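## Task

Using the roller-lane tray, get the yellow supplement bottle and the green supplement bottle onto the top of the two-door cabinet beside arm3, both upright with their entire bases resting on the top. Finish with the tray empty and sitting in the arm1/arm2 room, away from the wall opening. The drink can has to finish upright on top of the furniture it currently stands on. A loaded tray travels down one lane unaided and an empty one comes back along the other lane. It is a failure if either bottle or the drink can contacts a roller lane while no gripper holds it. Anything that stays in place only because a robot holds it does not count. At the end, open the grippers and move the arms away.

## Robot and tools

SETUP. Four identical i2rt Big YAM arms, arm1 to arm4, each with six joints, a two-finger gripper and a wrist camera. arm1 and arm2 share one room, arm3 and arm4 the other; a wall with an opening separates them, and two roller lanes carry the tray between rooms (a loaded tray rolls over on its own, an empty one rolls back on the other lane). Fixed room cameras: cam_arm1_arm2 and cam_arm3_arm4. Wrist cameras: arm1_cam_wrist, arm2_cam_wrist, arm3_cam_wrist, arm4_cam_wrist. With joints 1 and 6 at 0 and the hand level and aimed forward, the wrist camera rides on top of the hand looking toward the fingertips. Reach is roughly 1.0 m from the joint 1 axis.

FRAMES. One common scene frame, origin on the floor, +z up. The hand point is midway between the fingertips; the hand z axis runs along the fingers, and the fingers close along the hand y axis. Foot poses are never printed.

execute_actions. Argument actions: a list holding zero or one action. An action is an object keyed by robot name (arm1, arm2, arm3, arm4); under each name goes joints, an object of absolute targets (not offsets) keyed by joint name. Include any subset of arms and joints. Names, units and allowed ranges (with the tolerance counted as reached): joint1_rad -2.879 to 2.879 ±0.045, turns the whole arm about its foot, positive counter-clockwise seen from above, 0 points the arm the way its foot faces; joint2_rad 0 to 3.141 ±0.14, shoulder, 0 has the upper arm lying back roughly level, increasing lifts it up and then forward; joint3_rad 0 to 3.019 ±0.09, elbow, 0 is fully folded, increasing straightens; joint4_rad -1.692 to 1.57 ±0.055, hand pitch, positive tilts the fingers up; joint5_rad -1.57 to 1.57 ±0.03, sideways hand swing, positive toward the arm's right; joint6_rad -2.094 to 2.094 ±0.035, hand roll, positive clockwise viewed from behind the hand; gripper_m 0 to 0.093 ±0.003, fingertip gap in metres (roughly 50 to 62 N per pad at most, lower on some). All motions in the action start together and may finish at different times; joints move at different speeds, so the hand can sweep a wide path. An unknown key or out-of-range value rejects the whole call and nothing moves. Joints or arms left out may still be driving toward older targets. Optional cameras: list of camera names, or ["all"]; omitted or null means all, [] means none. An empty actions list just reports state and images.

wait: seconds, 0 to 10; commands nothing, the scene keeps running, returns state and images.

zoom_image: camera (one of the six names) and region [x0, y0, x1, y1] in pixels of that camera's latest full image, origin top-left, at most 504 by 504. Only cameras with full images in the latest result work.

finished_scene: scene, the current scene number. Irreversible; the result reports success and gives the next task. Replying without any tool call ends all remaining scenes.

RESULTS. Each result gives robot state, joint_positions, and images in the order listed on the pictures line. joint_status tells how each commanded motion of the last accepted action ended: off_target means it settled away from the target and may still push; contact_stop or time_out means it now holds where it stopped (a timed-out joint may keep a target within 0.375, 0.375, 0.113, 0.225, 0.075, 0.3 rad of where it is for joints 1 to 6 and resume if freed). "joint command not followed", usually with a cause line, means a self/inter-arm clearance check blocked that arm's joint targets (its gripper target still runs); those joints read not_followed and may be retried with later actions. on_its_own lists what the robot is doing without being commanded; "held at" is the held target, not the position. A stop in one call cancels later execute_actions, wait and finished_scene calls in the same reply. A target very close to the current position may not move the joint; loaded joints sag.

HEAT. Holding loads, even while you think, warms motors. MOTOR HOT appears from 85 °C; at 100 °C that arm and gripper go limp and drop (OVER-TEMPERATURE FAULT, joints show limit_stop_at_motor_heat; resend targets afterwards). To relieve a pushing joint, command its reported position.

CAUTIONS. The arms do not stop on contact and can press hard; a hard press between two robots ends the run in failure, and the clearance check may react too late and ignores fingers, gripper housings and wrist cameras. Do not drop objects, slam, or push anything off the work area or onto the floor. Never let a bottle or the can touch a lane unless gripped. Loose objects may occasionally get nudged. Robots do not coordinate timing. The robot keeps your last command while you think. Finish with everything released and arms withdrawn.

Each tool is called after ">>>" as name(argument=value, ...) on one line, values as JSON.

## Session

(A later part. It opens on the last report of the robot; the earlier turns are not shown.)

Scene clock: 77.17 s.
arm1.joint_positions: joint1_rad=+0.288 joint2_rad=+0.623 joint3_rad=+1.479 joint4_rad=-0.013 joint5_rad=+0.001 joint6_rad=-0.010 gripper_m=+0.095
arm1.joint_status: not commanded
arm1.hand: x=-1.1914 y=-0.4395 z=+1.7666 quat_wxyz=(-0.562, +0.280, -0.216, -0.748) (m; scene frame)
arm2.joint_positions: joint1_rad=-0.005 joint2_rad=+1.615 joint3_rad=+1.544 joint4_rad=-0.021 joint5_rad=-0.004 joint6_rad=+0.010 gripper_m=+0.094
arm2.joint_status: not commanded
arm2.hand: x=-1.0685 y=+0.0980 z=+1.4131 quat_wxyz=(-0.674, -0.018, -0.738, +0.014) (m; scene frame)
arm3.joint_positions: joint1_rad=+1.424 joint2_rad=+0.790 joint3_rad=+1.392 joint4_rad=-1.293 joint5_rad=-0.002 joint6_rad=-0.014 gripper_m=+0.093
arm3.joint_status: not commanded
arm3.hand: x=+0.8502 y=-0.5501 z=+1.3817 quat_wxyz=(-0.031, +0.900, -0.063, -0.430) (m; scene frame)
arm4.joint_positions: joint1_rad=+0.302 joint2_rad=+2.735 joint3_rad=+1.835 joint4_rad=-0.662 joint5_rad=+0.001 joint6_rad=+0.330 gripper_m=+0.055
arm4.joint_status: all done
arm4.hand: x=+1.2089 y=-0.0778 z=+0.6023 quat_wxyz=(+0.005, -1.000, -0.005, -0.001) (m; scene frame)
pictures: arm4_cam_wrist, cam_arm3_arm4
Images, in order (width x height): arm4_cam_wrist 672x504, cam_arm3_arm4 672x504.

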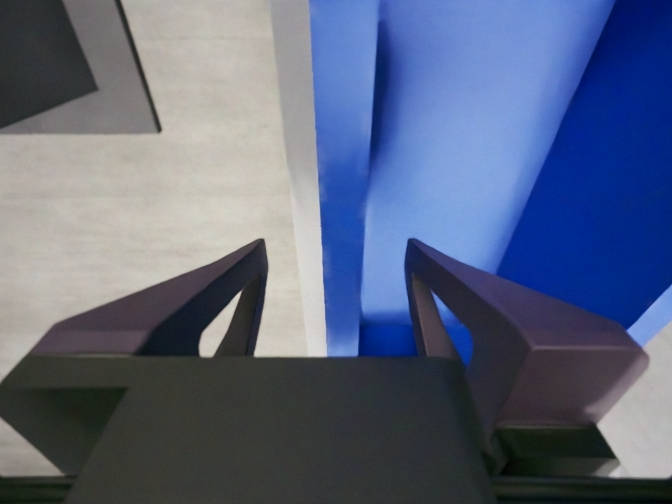

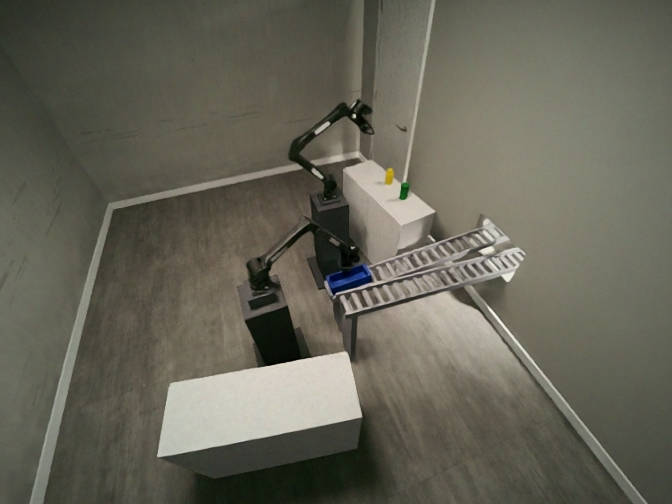

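>>> execute_actions(actions=[{"arm4":{"joints":{"gripper_m":0.0}}}], cameras=["arm4_cam_wrist"])

Scene clock: 78.07 s.
arm1.joint_positions: joint1_rad=+0.288 joint2_rad=+0.623 joint3_rad=+1.479 joint4_rad=-0.013 joint5_rad=+0.001 joint6_rad=-0.010 gripper_m=+0.095
arm1.joint_status: not commanded
arm1.hand: x=-1.1914 y=-0.4395 z=+1.7666 quat_wxyz=(-0.562, +0.280, -0.216, -0.748) (m; scene frame)
arm2.joint_positions: joint1_rad=-0.005 joint2_rad=+1.615 joint3_rad=+1.544 joint4_rad=-0.021 joint5_rad=-0.004 joint6_rad=+0.010 gripper_m=+0.094
arm2.joint_status: not commanded
arm2.hand: x=-1.0685 y=+0.0980 z=+1.4131 quat_wxyz=(-0.674, -0.018, -0.738, +0.014) (m; scene frame)
arm3.joint_positions: joint1_rad=+1.424 joint2_rad=+0.790 joint3_rad=+1.392 joint4_rad=-1.293 joint5_rad=-0.002 joint6_rad=-0.014 gripper_m=+0.093
arm3.joint_status: not commanded
arm3.hand: x=+0.8502 y=-0.5501 z=+1.3817 quat_wxyz=(-0.031, +0.900, -0.063, -0.430) (m; scene frame)
arm4.joint_positions: joint1_rad=+0.302 joint2_rad=+2.735 joint3_rad=+1.835 joint4_rad=-0.661 joint5_rad=+0.000 joint6_rad=+0.330 gripper_m=+0.011
arm4.joint_status: gripper_m off_target (ended at +0.011, target +0.000)
arm4.hand: x=+1.2088 y=-0.0781 z=+0.6023 quat_wxyz=(+0.004, -1.000, -0.005, -0.001) (m; scene frame)
pictures: arm4_cam_wrist
Images, in order (width x height): arm4_cam_wrist 672x504.

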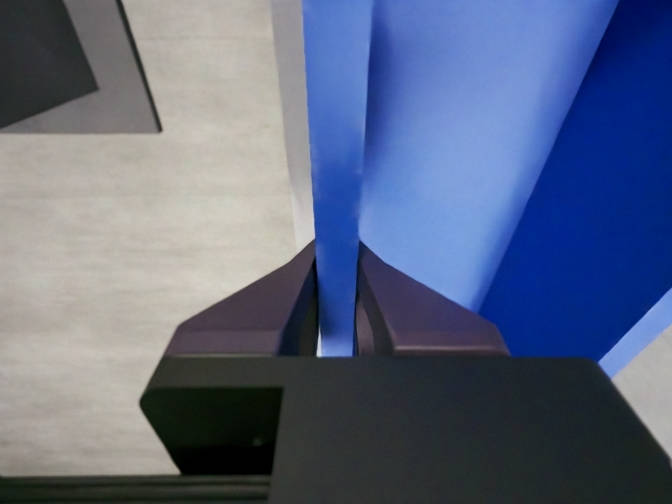

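>>> execute_actions(actions=[{"arm4":{"joints":{"joint2_rad":2.56,"joint3_rad":1.76,"joint4_rad":-0.74}}}], cameras=["arm4_cam_wrist","cam_arm3_arm4"])

>>> zoom_image(camera="cam_arm3_arm4", region=[290, 200, 430, 340])

Scene clock: 79.80 s.
arm1.joint_positions: joint1_rad=+0.288 joint2_rad=+0.623 joint3_rad=+1.479 joint4_rad=-0.013 joint5_rad=+0.001 joint6_rad=-0.010 gripper_m=+0.095
arm1.joint_status: not commanded
arm1.hand: x=-1.1914 y=-0.4395 z=+1.7666 quat_wxyz=(-0.562, +0.280, -0.216, -0.748) (m; scene frame)
arm2.joint_positions: joint1_rad=-0.005 joint2_rad=+1.615 joint3_rad=+1.544 joint4_rad=-0.021 joint5_rad=-0.004 joint6_rad=+0.010 gripper_m=+0.094
arm2.joint_status: not commanded
arm2.hand: x=-1.0685 y=+0.0980 z=+1.4131 quat_wxyz=(-0.674, -0.018, -0.738, +0.014) (m; scene frame)
arm3.joint_positions: joint1_rad=+1.424 joint2_rad=+0.790 joint3_rad=+1.392 joint4_rad=-1.293 joint5_rad=-0.002 joint6_rad=-0.014 gripper_m=+0.093
arm3.joint_status: not commanded
arm3.hand: x=+0.8502 y=-0.5501 z=+1.3817 quat_wxyz=(-0.031, +0.900, -0.063, -0.430) (m; scene frame)
arm4.joint_positions: joint1_rad=+0.299 joint2_rad=+2.591 joint3_rad=+1.762 joint4_rad=-0.729 joint5_rad=+0.000 joint6_rad=+0.330 gripper_m=+0.011
arm4.joint_status: all done
arm4.hand: x=+1.2028 y=-0.0790 z=+0.6729 quat_wxyz=(+0.003, -1.000, -0.004, +0.001) (m; scene frame)
pictures: arm4_cam_wrist, cam_arm3_arm4
Images, in order (width x height): arm4_cam_wrist 672x504, cam_arm3_arm4 672x504.

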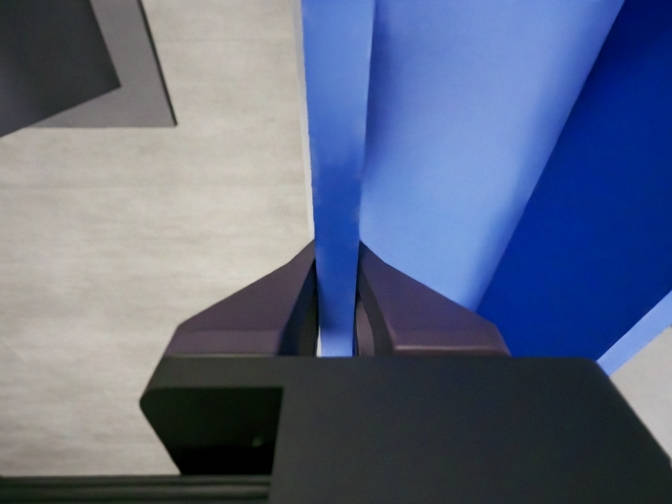

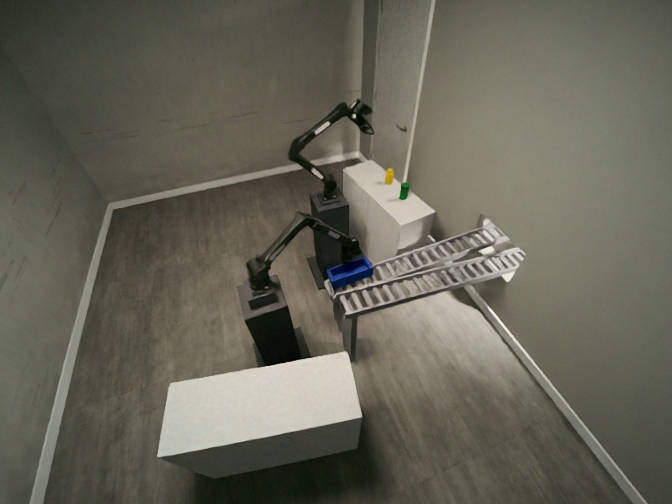

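Region (290, 200, 430, 340) of cam_arm3_arm4's 672x504 image, scaled by 3.600, with more detail than that image has.

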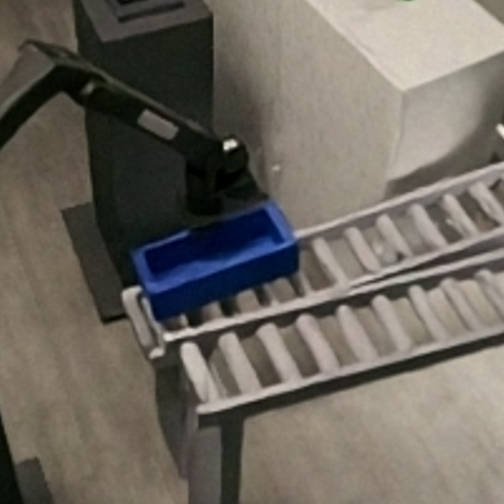

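>>> execute_actions(actions=[{"arm4":{"joints":{"joint2_rad":2.15,"joint3_rad":1.745,"joint4_rad":-1.11}}}], cameras=[])

>>> execute_actions(actions=[{"arm4":{"joints":{"joint1_rad":-0.14,"joint6_rad":-0.11}}}], cameras=["arm4_cam_wrist","cam_arm3_arm4"])

>>> zoom_image(camera="cam_arm3_arm4", region=[290, 200, 450, 360])

Scene clock: 82.40 s.
arm1.joint_positions: joint1_rad=+0.288 joint2_rad=+0.623 joint3_rad=+1.479 joint4_rad=-0.013 joint5_rad=+0.001 joint6_rad=-0.010 gripper_m=+0.095
arm1.joint_status: not commanded
arm1.hand: x=-1.1914 y=-0.4395 z=+1.7666 quat_wxyz=(-0.562, +0.280, -0.216, -0.748) (m; scene frame)
arm2.joint_positions: joint1_rad=-0.005 joint2_rad=+1.615 joint3_rad=+1.544 joint4_rad=-0.021 joint5_rad=-0.004 joint6_rad=+0.010 gripper_m=+0.094
arm2.joint_status: not commanded
arm2.hand: x=-1.0685 y=+0.0980 z=+1.4131 quat_wxyz=(-0.674, -0.018, -0.738, +0.014) (m; scene frame)
arm3.joint_positions: joint1_rad=+1.424 joint2_rad=+0.790 joint3_rad=+1.392 joint4_rad=-1.293 joint5_rad=-0.002 joint6_rad=-0.014 gripper_m=+0.093
arm3.joint_status: not commanded
arm3.hand: x=+0.8502 y=-0.5501 z=+1.3817 quat_wxyz=(-0.031, +0.900, -0.063, -0.430) (m; scene frame)
arm4.joint_positions: joint1_rad=+0.299 joint2_rad=+2.157 joint3_rad=+1.723 joint4_rad=-1.099 joint5_rad=-0.001 joint6_rad=+0.331 gripper_m=+0.011
arm4.joint_status: all done
arm4.hand: x=+1.1977 y=-0.0829 z=+0.9316 quat_wxyz=(-0.001, -1.000, -0.003, +0.013) (m; scene frame)
pictures: none
No camera images: the call's "cameras" was empty. Leave "cameras" out to get every camera's image.

Scene clock: 84.27 s.
arm1.joint_positions: joint1_rad=+0.288 joint2_rad=+0.623 joint3_rad=+1.479 joint4_rad=-0.013 joint5_rad=+0.001 joint6_rad=-0.010 gripper_m=+0.095
arm1.joint_status: not commanded
arm1.hand: x=-1.1914 y=-0.4395 z=+1.7666 quat_wxyz=(-0.562, +0.280, -0.216, -0.748) (m; scene frame)
arm2.joint_positions: joint1_rad=-0.005 joint2_rad=+1.615 joint3_rad=+1.544 joint4_rad=-0.021 joint5_rad=-0.004 joint6_rad=+0.010 gripper_m=+0.094
arm2.joint_status: not commanded
arm2.hand: x=-1.0685 y=+0.0980 z=+1.4131 quat_wxyz=(-0.674, -0.018, -0.738, +0.014) (m; scene frame)
arm3.joint_positions: joint1_rad=+1.424 joint2_rad=+0.790 joint3_rad=+1.392 joint4_rad=-1.293 joint5_rad=-0.002 joint6_rad=-0.014 gripper_m=+0.093
arm3.joint_status: not commanded
arm3.hand: x=+0.8502 y=-0.5501 z=+1.3817 quat_wxyz=(-0.031, +0.900, -0.063, -0.430) (m; scene frame)
arm4.joint_positions: joint1_rad=-0.135 joint2_rad=+2.157 joint3_rad=+1.723 joint4_rad=-1.099 joint5_rad=-0.003 joint6_rad=-0.100 gripper_m=+0.011
arm4.joint_status: all done
arm4.hand: x=+1.1645 y=+0.1921 z=+0.9344 quat_wxyz=(+0.006, -1.000, -0.002, +0.014) (m; scene frame)
pictures: arm4_cam_wrist, cam_arm3_arm4
Images, in order (width x height): arm4_cam_wrist 672x504, cam_arm3_arm4 672x504.

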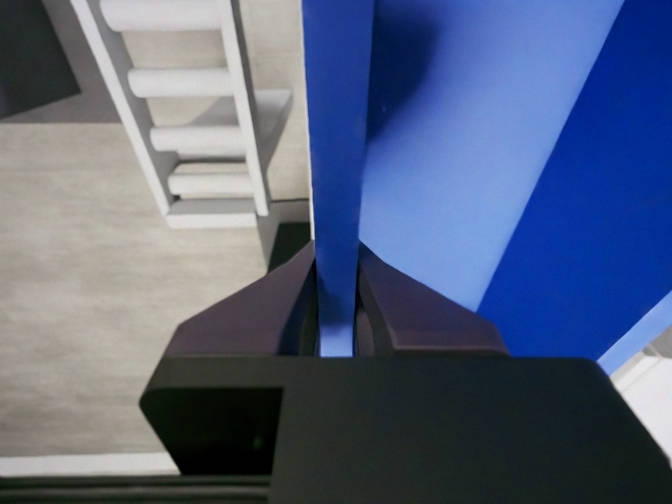

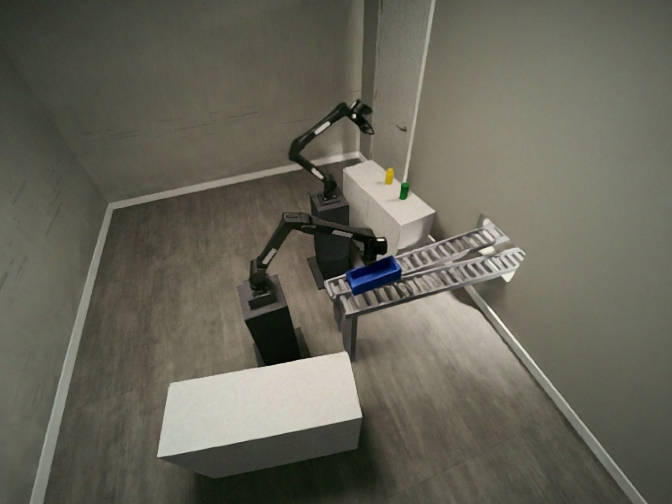

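Region (290, 200, 450, 360) of cam_arm3_arm4's 672x504 image, scaled by 3.150, with more detail than that image has.

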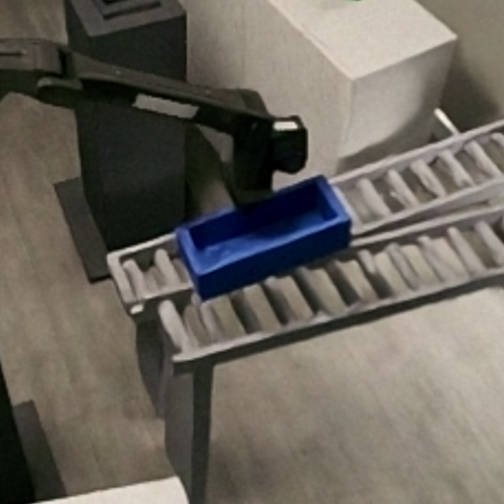

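>>> execute_actions(actions=[{"arm4":{"joints":{"joint2_rad":2.23,"joint4_rad":-1.04}}}], cameras=["arm4_cam_wrist","cam_arm3_arm4"])

>>> zoom_image(camera="cam_arm3_arm4", region=[290, 200, 450, 360])

Scene clock: 86.23 s.
arm1.joint_positions: joint1_rad=+0.288 joint2_rad=+0.623 joint3_rad=+1.479 joint4_rad=-0.013 joint5_rad=+0.001 joint6_rad=-0.010 gripper_m=+0.095
arm1.joint_status: not commanded
arm1.hand: x=-1.1914 y=-0.4395 z=+1.7666 quat_wxyz=(-0.562, +0.280, -0.216, -0.748) (m; scene frame)
arm2.joint_positions: joint1_rad=-0.005 joint2_rad=+1.615 joint3_rad=+1.544 joint4_rad=-0.021 joint5_rad=-0.004 joint6_rad=+0.010 gripper_m=+0.094
arm2.joint_status: not commanded
arm2.hand: x=-1.0685 y=+0.0980 z=+1.4131 quat_wxyz=(-0.674, -0.018, -0.738, +0.014) (m; scene frame)
arm3.joint_positions: joint1_rad=+1.424 joint2_rad=+0.790 joint3_rad=+1.392 joint4_rad=-1.293 joint5_rad=-0.002 joint6_rad=-0.014 gripper_m=+0.093
arm3.joint_status: not commanded
arm3.hand: x=+0.8502 y=-0.5501 z=+1.3817 quat_wxyz=(-0.031, +0.900, -0.063, -0.430) (m; scene frame)
arm4.joint_positions: joint1_rad=-0.135 joint2_rad=+2.248 joint3_rad=+1.723 joint4_rad=-1.053 joint5_rad=-0.003 joint6_rad=-0.101 gripper_m=+0.011
arm4.joint_status: all done
arm4.hand: x=+1.1681 y=+0.1924 z=+0.8780 quat_wxyz=(+0.004, -1.000, -0.002, -0.009) (m; scene frame)
pictures: arm4_cam_wrist, cam_arm3_arm4
Images, in order (width x height): arm4_cam_wrist 672x504, cam_arm3_arm4 672x504.

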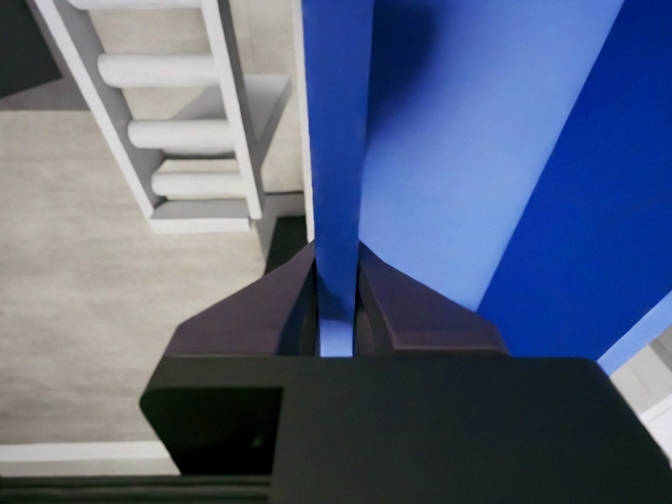

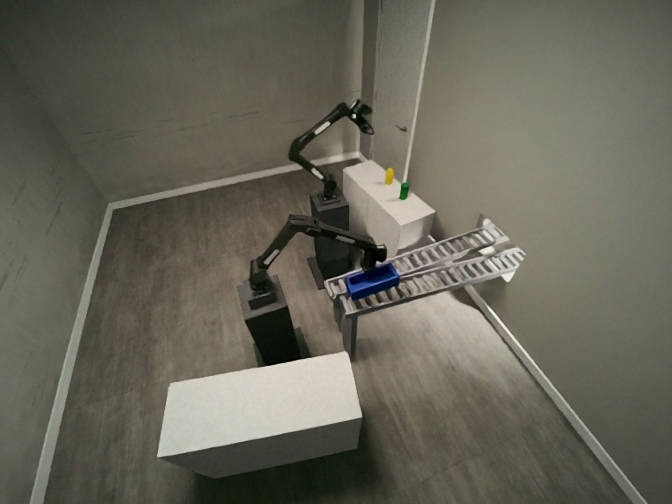

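Region (290, 200, 450, 360) of cam_arm3_arm4's 672x504 image, scaled by 3.150, with more detail than that image has.

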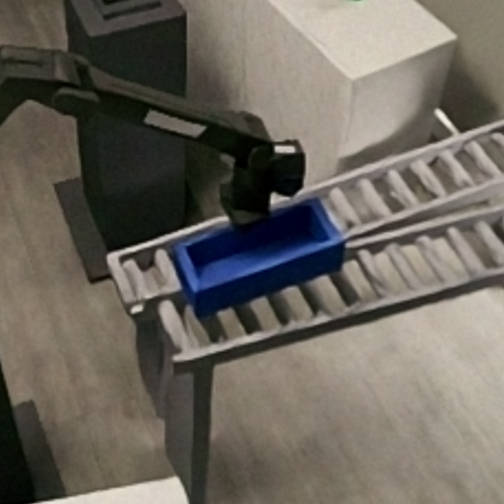

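>>> execute_actions(actions=[{"arm4":{"joints":{"joint1_rad":-0.18,"joint6_rad":-0.145}}}], cameras=["arm4_cam_wrist","cam_arm3_arm4"])

>>> zoom_image(camera="cam_arm3_arm4", region=[310, 230, 430, 350])

Scene clock: 87.83 s.
arm1.joint_positions: joint1_rad=+0.288 joint2_rad=+0.623 joint3_rad=+1.479 joint4_rad=-0.013 joint5_rad=+0.001 joint6_rad=-0.010 gripper_m=+0.095
arm1.joint_status: not commanded
arm1.hand: x=-1.1914 y=-0.4395 z=+1.7666 quat_wxyz=(-0.562, +0.280, -0.216, -0.748) (m; scene frame)
arm2.joint_positions: joint1_rad=-0.005 joint2_rad=+1.615 joint3_rad=+1.544 joint4_rad=-0.021 joint5_rad=-0.004 joint6_rad=+0.010 gripper_m=+0.094
arm2.joint_status: not commanded
arm2.hand: x=-1.0685 y=+0.0980 z=+1.4131 quat_wxyz=(-0.674, -0.018, -0.738, +0.014) (m; scene frame)
arm3.joint_positions: joint1_rad=+1.424 joint2_rad=+0.790 joint3_rad=+1.392 joint4_rad=-1.293 joint5_rad=-0.002 joint6_rad=-0.014 gripper_m=+0.093
arm3.joint_status: not commanded
arm3.hand: x=+0.8502 y=-0.5501 z=+1.3817 quat_wxyz=(-0.031, +0.900, -0.063, -0.430) (m; scene frame)
arm4.joint_positions: joint1_rad=-0.184 joint2_rad=+2.248 joint3_rad=+1.723 joint4_rad=-1.053 joint5_rad=-0.003 joint6_rad=-0.135 gripper_m=+0.011
arm4.joint_status: all done
arm4.hand: x=+1.1718 y=+0.2232 z=+0.8784 quat_wxyz=(+0.004, -1.000, +0.005, -0.009) (m; scene frame)
pictures: arm4_cam_wrist, cam_arm3_arm4
Images, in order (width x height): arm4_cam_wrist 672x504, cam_arm3_arm4 672x504.

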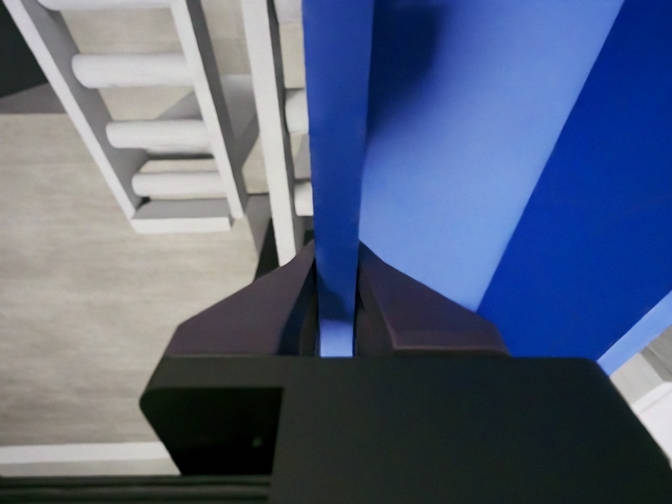

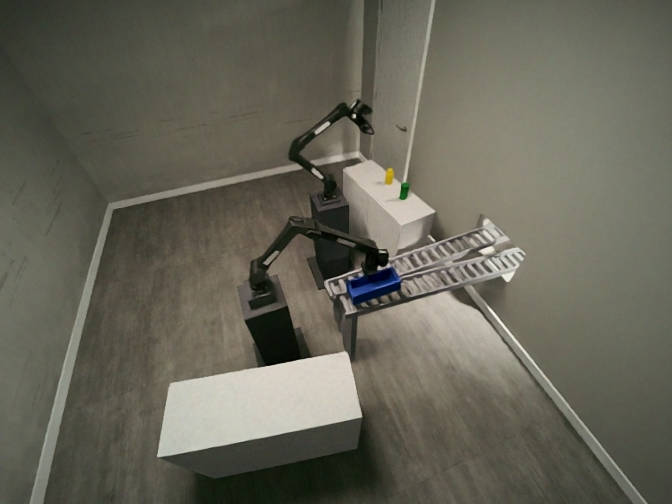

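Region (310, 230, 430, 350) of cam_arm3_arm4's 672x504 image, scaled by 4.200, with more detail than that image has.

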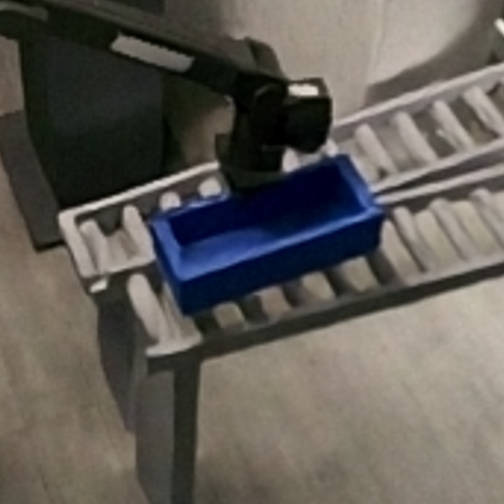

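>>> execute_actions(actions=[{"arm4":{"joints":{"joint1_rad":-0.163,"joint2_rad":2.29,"joint4_rad":-1.0}}}], cameras=["arm4_cam_wrist","cam_arm3_arm4"])

>>> zoom_image(camera="cam_arm3_arm4", region=[310, 230, 430, 350])

Scene clock: 89.50 s.
arm1.joint_positions: joint1_rad=+0.288 joint2_rad=+0.623 joint3_rad=+1.479 joint4_rad=-0.013 joint5_rad=+0.001 joint6_rad=-0.010 gripper_m=+0.095
arm1.joint_status: not commanded
arm1.hand: x=-1.1914 y=-0.4395 z=+1.7666 quat_wxyz=(-0.562, +0.280, -0.216, -0.748) (m; scene frame)
arm2.joint_positions: joint1_rad=-0.005 joint2_rad=+1.615 joint3_rad=+1.544 joint4_rad=-0.021 joint5_rad=-0.004 joint6_rad=+0.010 gripper_m=+0.094
arm2.joint_status: not commanded
arm2.hand: x=-1.0685 y=+0.0980 z=+1.4131 quat_wxyz=(-0.674, -0.018, -0.738, +0.014) (m; scene frame)
arm3.joint_positions: joint1_rad=+1.424 joint2_rad=+0.790 joint3_rad=+1.392 joint4_rad=-1.293 joint5_rad=-0.002 joint6_rad=-0.014 gripper_m=+0.093
arm3.joint_status: not commanded
arm3.hand: x=+0.8502 y=-0.5501 z=+1.3817 quat_wxyz=(-0.031, +0.900, -0.063, -0.430) (m; scene frame)
arm4.joint_positions: joint1_rad=-0.168 joint2_rad=+2.297 joint3_rad=+1.723 joint4_rad=-1.013 joint5_rad=-0.003 joint6_rad=-0.136 gripper_m=+0.011
arm4.joint_status: all done
arm4.hand: x=+1.1709 y=+0.2137 z=+0.8477 quat_wxyz=(+0.003, -1.000, -0.003, -0.013) (m; scene frame)
pictures: arm4_cam_wrist, cam_arm3_arm4
Images, in order (width x height): arm4_cam_wrist 672x504, cam_arm3_arm4 672x504.

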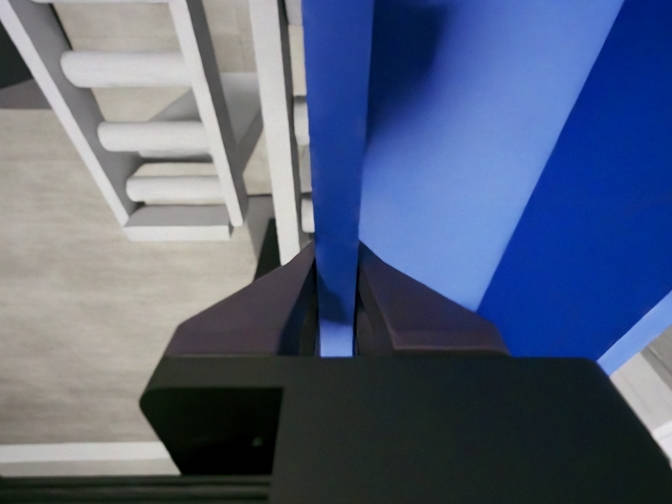

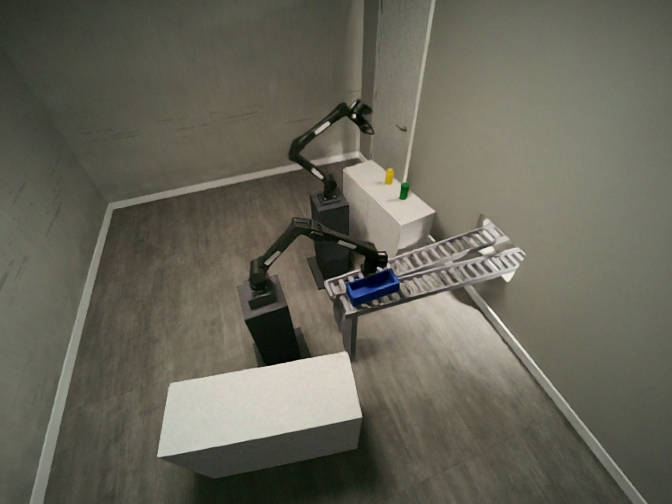

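Region (310, 230, 430, 350) of cam_arm3_arm4's 672x504 image, scaled by 4.200, with more detail than that image has.

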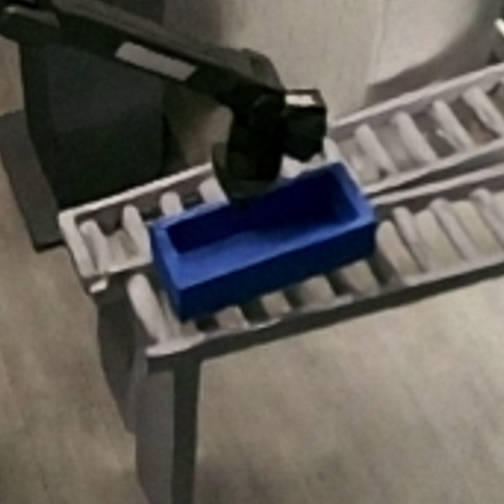

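>>> execute_actions(actions=[{"arm4":{"joints":{"joint4_rad":-1.14,"joint2_rad":2.32}}}], cameras=["arm4_cam_wrist","cam_arm3_arm4"])

>>> zoom_image(camera="cam_arm3_arm4", region=[310, 230, 430, 350])

Scene clock: 91.67 s.
arm1.joint_positions: joint1_rad=+0.288 joint2_rad=+0.623 joint3_rad=+1.479 joint4_rad=-0.013 joint5_rad=+0.001 joint6_rad=-0.010 gripper_m=+0.095
arm1.joint_status: not commanded
arm1.hand: x=-1.1914 y=-0.4395 z=+1.7666 quat_wxyz=(-0.562, +0.280, -0.216, -0.748) (m; scene frame)
arm2.joint_positions: joint1_rad=-0.005 joint2_rad=+1.615 joint3_rad=+1.544 joint4_rad=-0.021 joint5_rad=-0.004 joint6_rad=+0.010 gripper_m=+0.094
arm2.joint_status: not commanded
arm2.hand: x=-1.0685 y=+0.0980 z=+1.4131 quat_wxyz=(-0.674, -0.018, -0.738, +0.014) (m; scene frame)
arm3.joint_positions: joint1_rad=+1.424 joint2_rad=+0.790 joint3_rad=+1.392 joint4_rad=-1.293 joint5_rad=-0.002 joint6_rad=-0.014 gripper_m=+0.093
arm3.joint_status: not commanded
arm3.hand: x=+0.8502 y=-0.5501 z=+1.3817 quat_wxyz=(-0.031, +0.900, -0.063, -0.430) (m; scene frame)
arm4.joint_positions: joint1_rad=-0.168 joint2_rad=+2.320 joint3_rad=+1.723 joint4_rad=-1.127 joint5_rad=-0.003 joint6_rad=-0.137 gripper_m=+0.011
arm4.joint_status: all done
arm4.hand: x=+1.2034 y=+0.2096 z=+0.8368 quat_wxyz=(-0.006, -0.997, -0.003, -0.081) (m; scene frame)
pictures: arm4_cam_wrist, cam_arm3_arm4
Images, in order (width x height): arm4_cam_wrist 672x504, cam_arm3_arm4 672x504.

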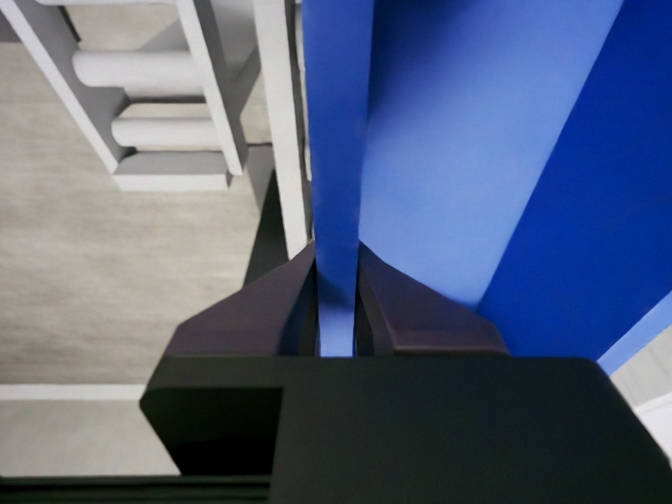

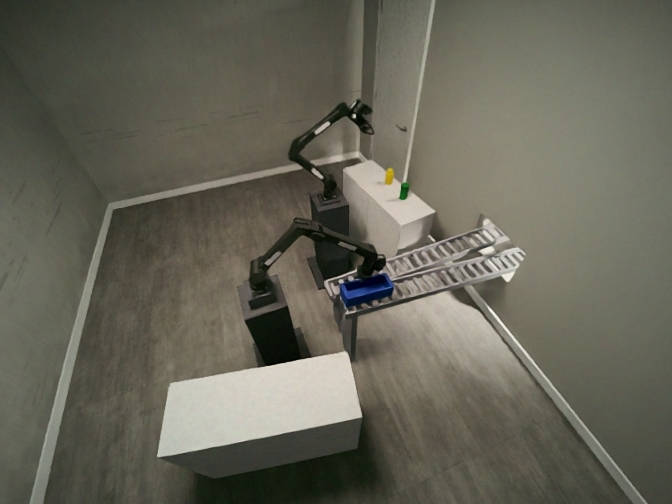

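Region (310, 230, 430, 350) of cam_arm3_arm4's 672x504 image, scaled by 4.200, with more detail than that image has.

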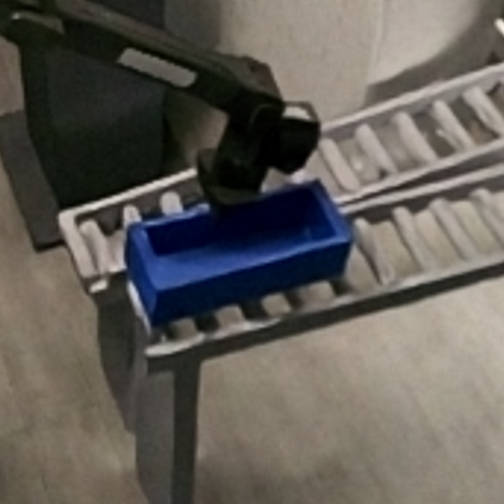

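>>> execute_actions(actions=[{"arm4":{"joints":{"joint2_rad":2.41,"joint3_rad":1.94,"joint4_rad":-1.215}}}], cameras=["arm4_cam_wrist","cam_arm3_arm4"])

>>> zoom_image(camera="cam_arm3_arm4", region=[310, 230, 430, 350])

Scene clock: 93.57 s.
arm1.joint_positions: joint1_rad=+0.288 joint2_rad=+0.623 joint3_rad=+1.479 joint4_rad=-0.013 joint5_rad=+0.001 joint6_rad=-0.010 gripper_m=+0.095
arm1.joint_status: not commanded
arm1.hand: x=-1.1914 y=-0.4395 z=+1.7666 quat_wxyz=(-0.562, +0.280, -0.216, -0.748) (m; scene frame)
arm2.joint_positions: joint1_rad=-0.005 joint2_rad=+1.615 joint3_rad=+1.544 joint4_rad=-0.021 joint5_rad=-0.004 joint6_rad=+0.010 gripper_m=+0.094
arm2.joint_status: not commanded
arm2.hand: x=-1.0685 y=+0.0980 z=+1.4131 quat_wxyz=(-0.674, -0.018, -0.738, +0.014) (m; scene frame)
arm3.joint_positions: joint1_rad=+1.424 joint2_rad=+0.790 joint3_rad=+1.392 joint4_rad=-1.293 joint5_rad=-0.002 joint6_rad=-0.014 gripper_m=+0.093
arm3.joint_status: not commanded
arm3.hand: x=+0.8502 y=-0.5501 z=+1.3817 quat_wxyz=(-0.031, +0.900, -0.063, -0.430) (m; scene frame)
arm4.joint_positions: joint1_rad=-0.168 joint2_rad=+2.430 joint3_rad=+1.879 joint4_rad=-1.200 joint5_rad=-0.003 joint6_rad=-0.138 gripper_m=+0.011
arm4.joint_status: all done
arm4.hand: x=+1.1776 y=+0.2132 z=+0.8173 quat_wxyz=(-0.008, -0.996, -0.004, -0.094) (m; scene frame)
pictures: arm4_cam_wrist, cam_arm3_arm4
Images, in order (width x height): arm4_cam_wrist 672x504, cam_arm3_arm4 672x504.

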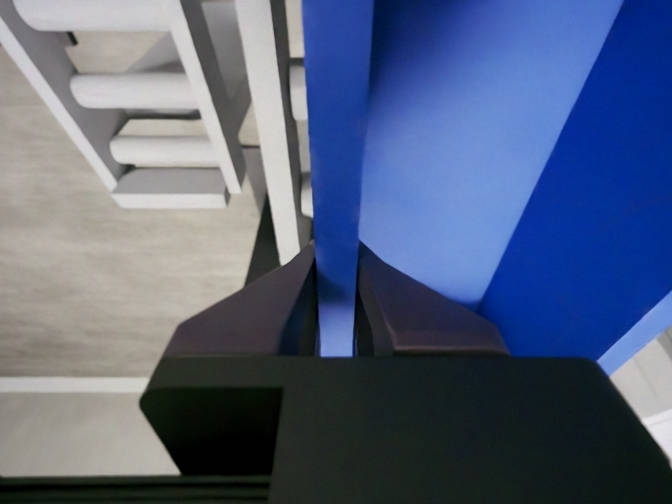

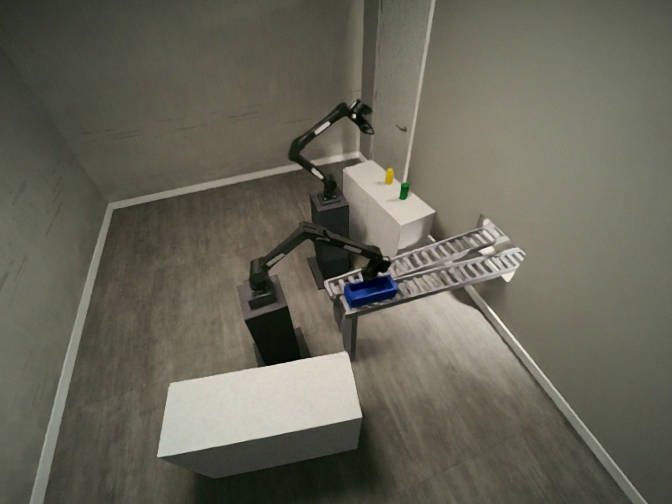

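Region (310, 230, 430, 350) of cam_arm3_arm4's 672x504 image, scaled by 4.200, with more detail than that image has.

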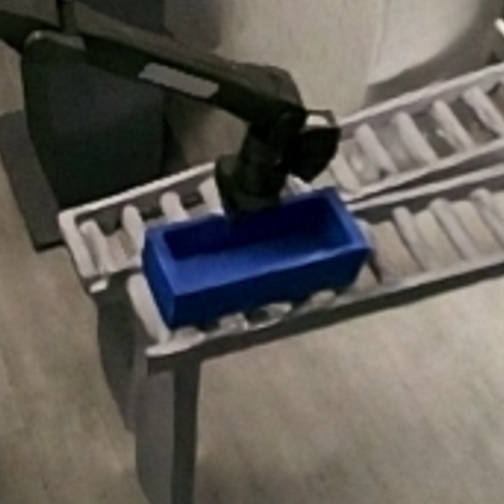

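>>> execute_actions(actions=[{"arm4":{"joints":{"gripper_m":0.04,"joint2_rad":2.27}}}], cameras=["arm4_cam_wrist","cam_arm3_arm4"])

Scene clock: 96.03 s.
arm1.joint_positions: joint1_rad=+0.288 joint2_rad=+0.623 joint3_rad=+1.479 joint4_rad=-0.013 joint5_rad=+0.001 joint6_rad=-0.010 gripper_m=+0.095
arm1.joint_status: not commanded
arm1.hand: x=-1.1914 y=-0.4395 z=+1.7666 quat_wxyz=(-0.562, +0.280, -0.216, -0.748) (m; scene frame)
arm2.joint_positions: joint1_rad=-0.005 joint2_rad=+1.615 joint3_rad=+1.544 joint4_rad=-0.021 joint5_rad=-0.004 joint6_rad=+0.010 gripper_m=+0.094
arm2.joint_status: not commanded
arm2.hand: x=-1.0685 y=+0.0980 z=+1.4131 quat_wxyz=(-0.674, -0.018, -0.738, +0.014) (m; scene frame)
arm3.joint_positions: joint1_rad=+1.424 joint2_rad=+0.790 joint3_rad=+1.392 joint4_rad=-1.293 joint5_rad=-0.002 joint6_rad=-0.014 gripper_m=+0.093
arm3.joint_status: not commanded
arm3.hand: x=+0.8502 y=-0.5501 z=+1.3817 quat_wxyz=(-0.031, +0.900, -0.063, -0.430) (m; scene frame)
arm4.joint_positions: joint1_rad=-0.168 joint2_rad=+2.275 joint3_rad=+1.899 joint4_rad=-1.204 joint5_rad=-0.003 joint6_rad=-0.138 gripper_m=+0.040
arm4.joint_status: all done
arm4.hand: x=+1.1396 y=+0.2168 z=+0.9208 quat_wxyz=(+0.004, -1.000, -0.004, -0.010) (m; scene frame)
pictures: arm4_cam_wrist, cam_arm3_arm4
Images, in order (width x height): arm4_cam_wrist 672x504, cam_arm3_arm4 672x504.

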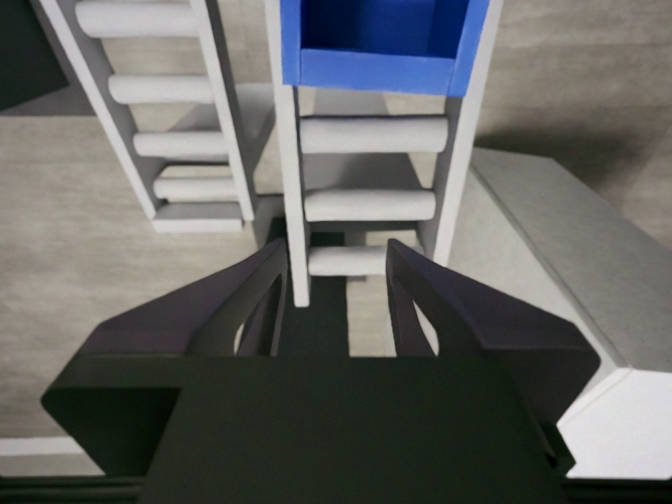

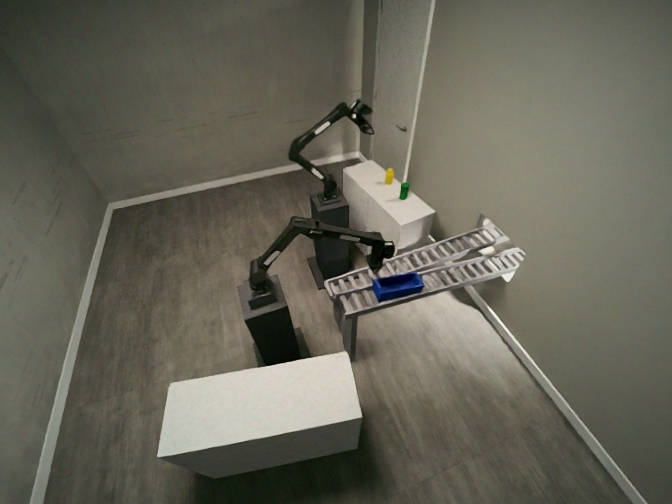

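>>> execute_actions(actions=[{"arm4":{"joints":{"joint2_rad":1.2,"joint3_rad":1.5}},"arm2":{"joints":{"joint2_rad":0.9,"joint3_rad":1.2}}}], cameras=[])

>>> wait(seconds=4)

Scene clock: 99.40 s.
arm1.joint_positions: joint1_rad=+0.288 joint2_rad=+0.623 joint3_rad=+1.479 joint4_rad=-0.013 joint5_rad=+0.001 joint6_rad=-0.010 gripper_m=+0.095
arm1.joint_status: not commanded
arm1.hand: x=-1.1914 y=-0.4395 z=+1.7666 quat_wxyz=(-0.562, +0.280, -0.216, -0.748) (m; scene frame)
arm2.joint_positions: joint1_rad=-0.005 joint2_rad=+0.906 joint3_rad=+1.190 joint4_rad=-0.015 joint5_rad=-0.004 joint6_rad=+0.010 gripper_m=+0.094
arm2.joint_status: all done
arm2.hand: x=-1.3552 y=+0.1130 z=+1.5997 quat_wxyz=(-0.796, -0.013, -0.605, +0.016) (m; scene frame)
arm3.joint_positions: joint1_rad=+1.424 joint2_rad=+0.790 joint3_rad=+1.392 joint4_rad=-1.293 joint5_rad=-0.002 joint6_rad=-0.014 gripper_m=+0.093
arm3.joint_status: not commanded
arm3.hand: x=+0.8502 y=-0.5501 z=+1.3817 quat_wxyz=(-0.031, +0.900, -0.063, -0.430) (m; scene frame)
arm4.joint_positions: joint1_rad=-0.168 joint2_rad=+1.188 joint3_rad=+1.508 joint4_rad=-1.207 joint5_rad=-0.003 joint6_rad=-0.138 gripper_m=+0.040
arm4.joint_status: all done
arm4.hand: x=+1.3435 y=+0.1844 z=+1.3709 quat_wxyz=(+0.049, -0.944, -0.007, +0.327) (m; scene frame)
pictures: none
No camera images: the call's "cameras" was empty. Leave "cameras" out to get every camera's image.

Scene clock: 103.40 s.
arm1.joint_positions: joint1_rad=+0.288 joint2_rad=+0.623 joint3_rad=+1.479 joint4_rad=-0.013 joint5_rad=+0.001 joint6_rad=-0.010 gripper_m=+0.095
arm1.joint_status: not commanded
arm1.hand: x=-1.1914 y=-0.4395 z=+1.7666 quat_wxyz=(-0.562, +0.280, -0.216, -0.748) (m; scene frame)
arm2.joint_positions: joint1_rad=-0.005 joint2_rad=+0.906 joint3_rad=+1.190 joint4_rad=-0.015 joint5_rad=-0.004 joint6_rad=+0.010 gripper_m=+0.094
arm2.joint_status: all done
arm2.hand: x=-1.3552 y=+0.1130 z=+1.5997 quat_wxyz=(-0.796, -0.013, -0.605, +0.016) (m; scene frame)
arm3.joint_positions: joint1_rad=+1.424 joint2_rad=+0.790 joint3_rad=+1.392 joint4_rad=-1.293 joint5_rad=-0.002 joint6_rad=-0.014 gripper_m=+0.093
arm3.joint_status: not commanded
arm3.hand: x=+0.8502 y=-0.5501 z=+1.3817 quat_wxyz=(-0.031, +0.900, -0.063, -0.430) (m; scene frame)
arm4.joint_positions: joint1_rad=-0.168 joint2_rad=+1.188 joint3_rad=+1.508 joint4_rad=-1.207 joint5_rad=-0.003 joint6_rad=-0.138 gripper_m=+0.040
arm4.joint_status: all done
arm4.hand: x=+1.3435 y=+0.1844 z=+1.3709 quat_wxyz=(+0.049, -0.944, -0.007, +0.327) (m; scene frame)
wait: 4.00 s; at rest by 0.27 s
pictures: arm1_cam_wrist, arm2_cam_wrist, arm3_cam_wrist, arm4_cam_wrist, cam_arm1_arm2, cam_arm3_arm4
Images, in order (width x height): arm1_cam_wrist 672x504, arm2_cam_wrist 672x504, arm3_cam_wrist 672x504, arm4_cam_wrist 672x504, cam_arm1_arm2 672x504, cam_arm3_arm4 672x504.

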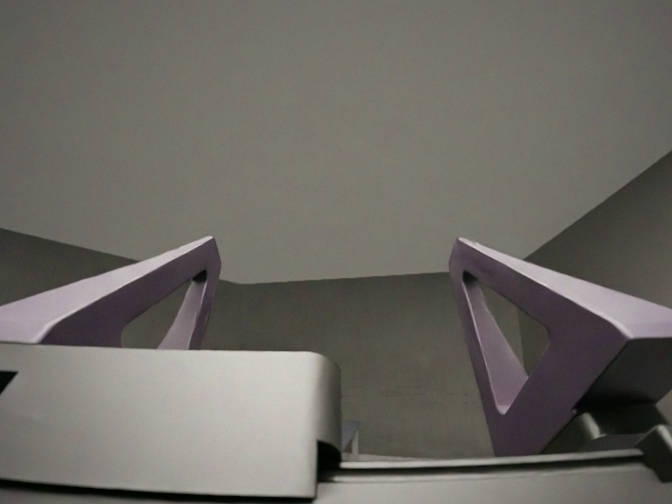

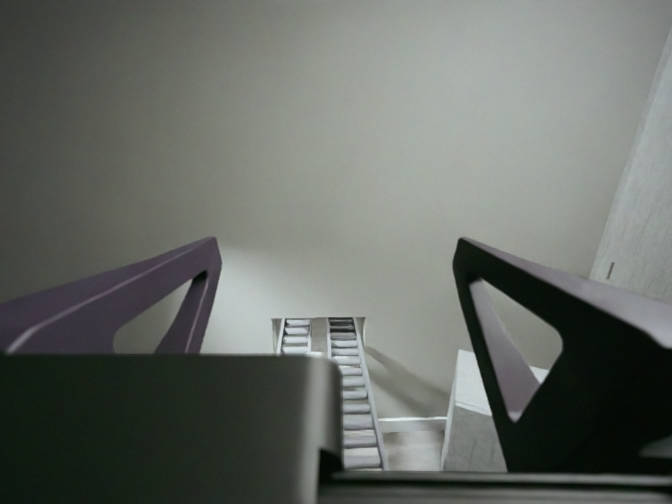

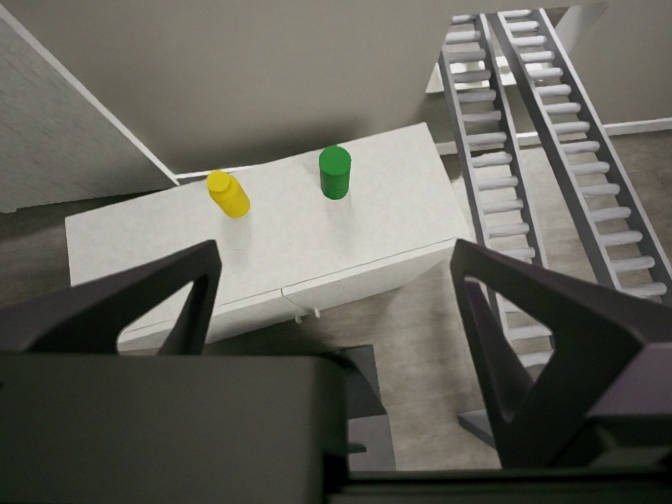

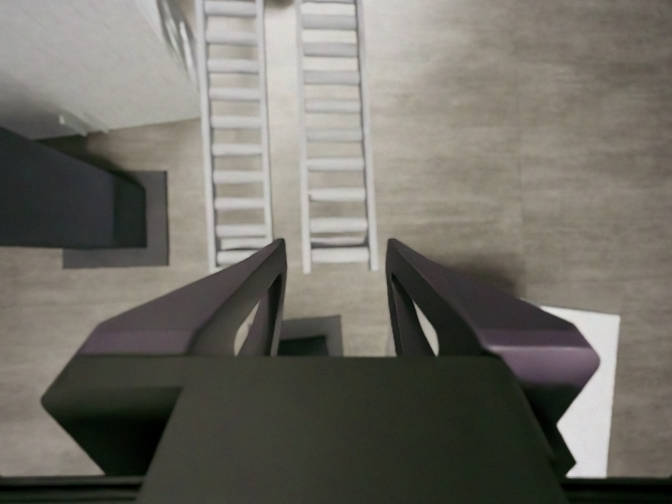

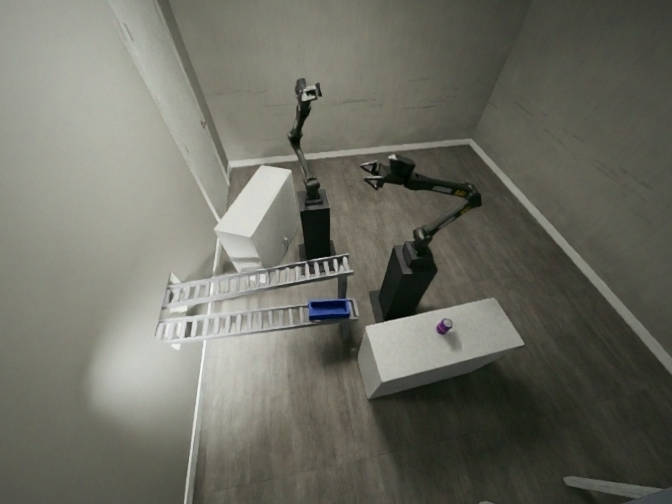

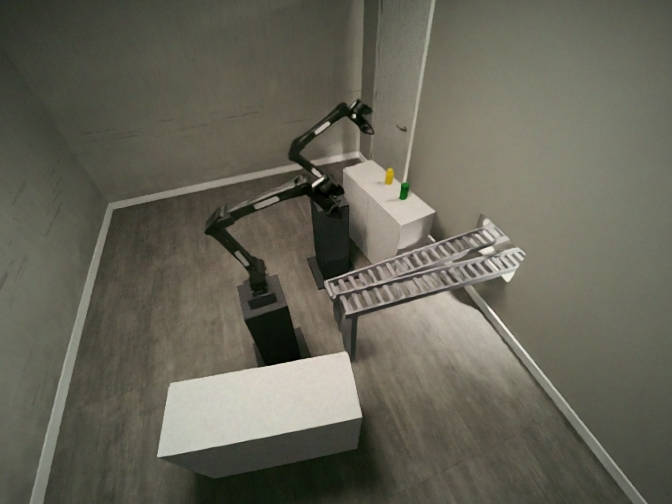

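Tray has arrived at the end.

>>> finished_scene(scene=1)

The scene is finished: the task was done.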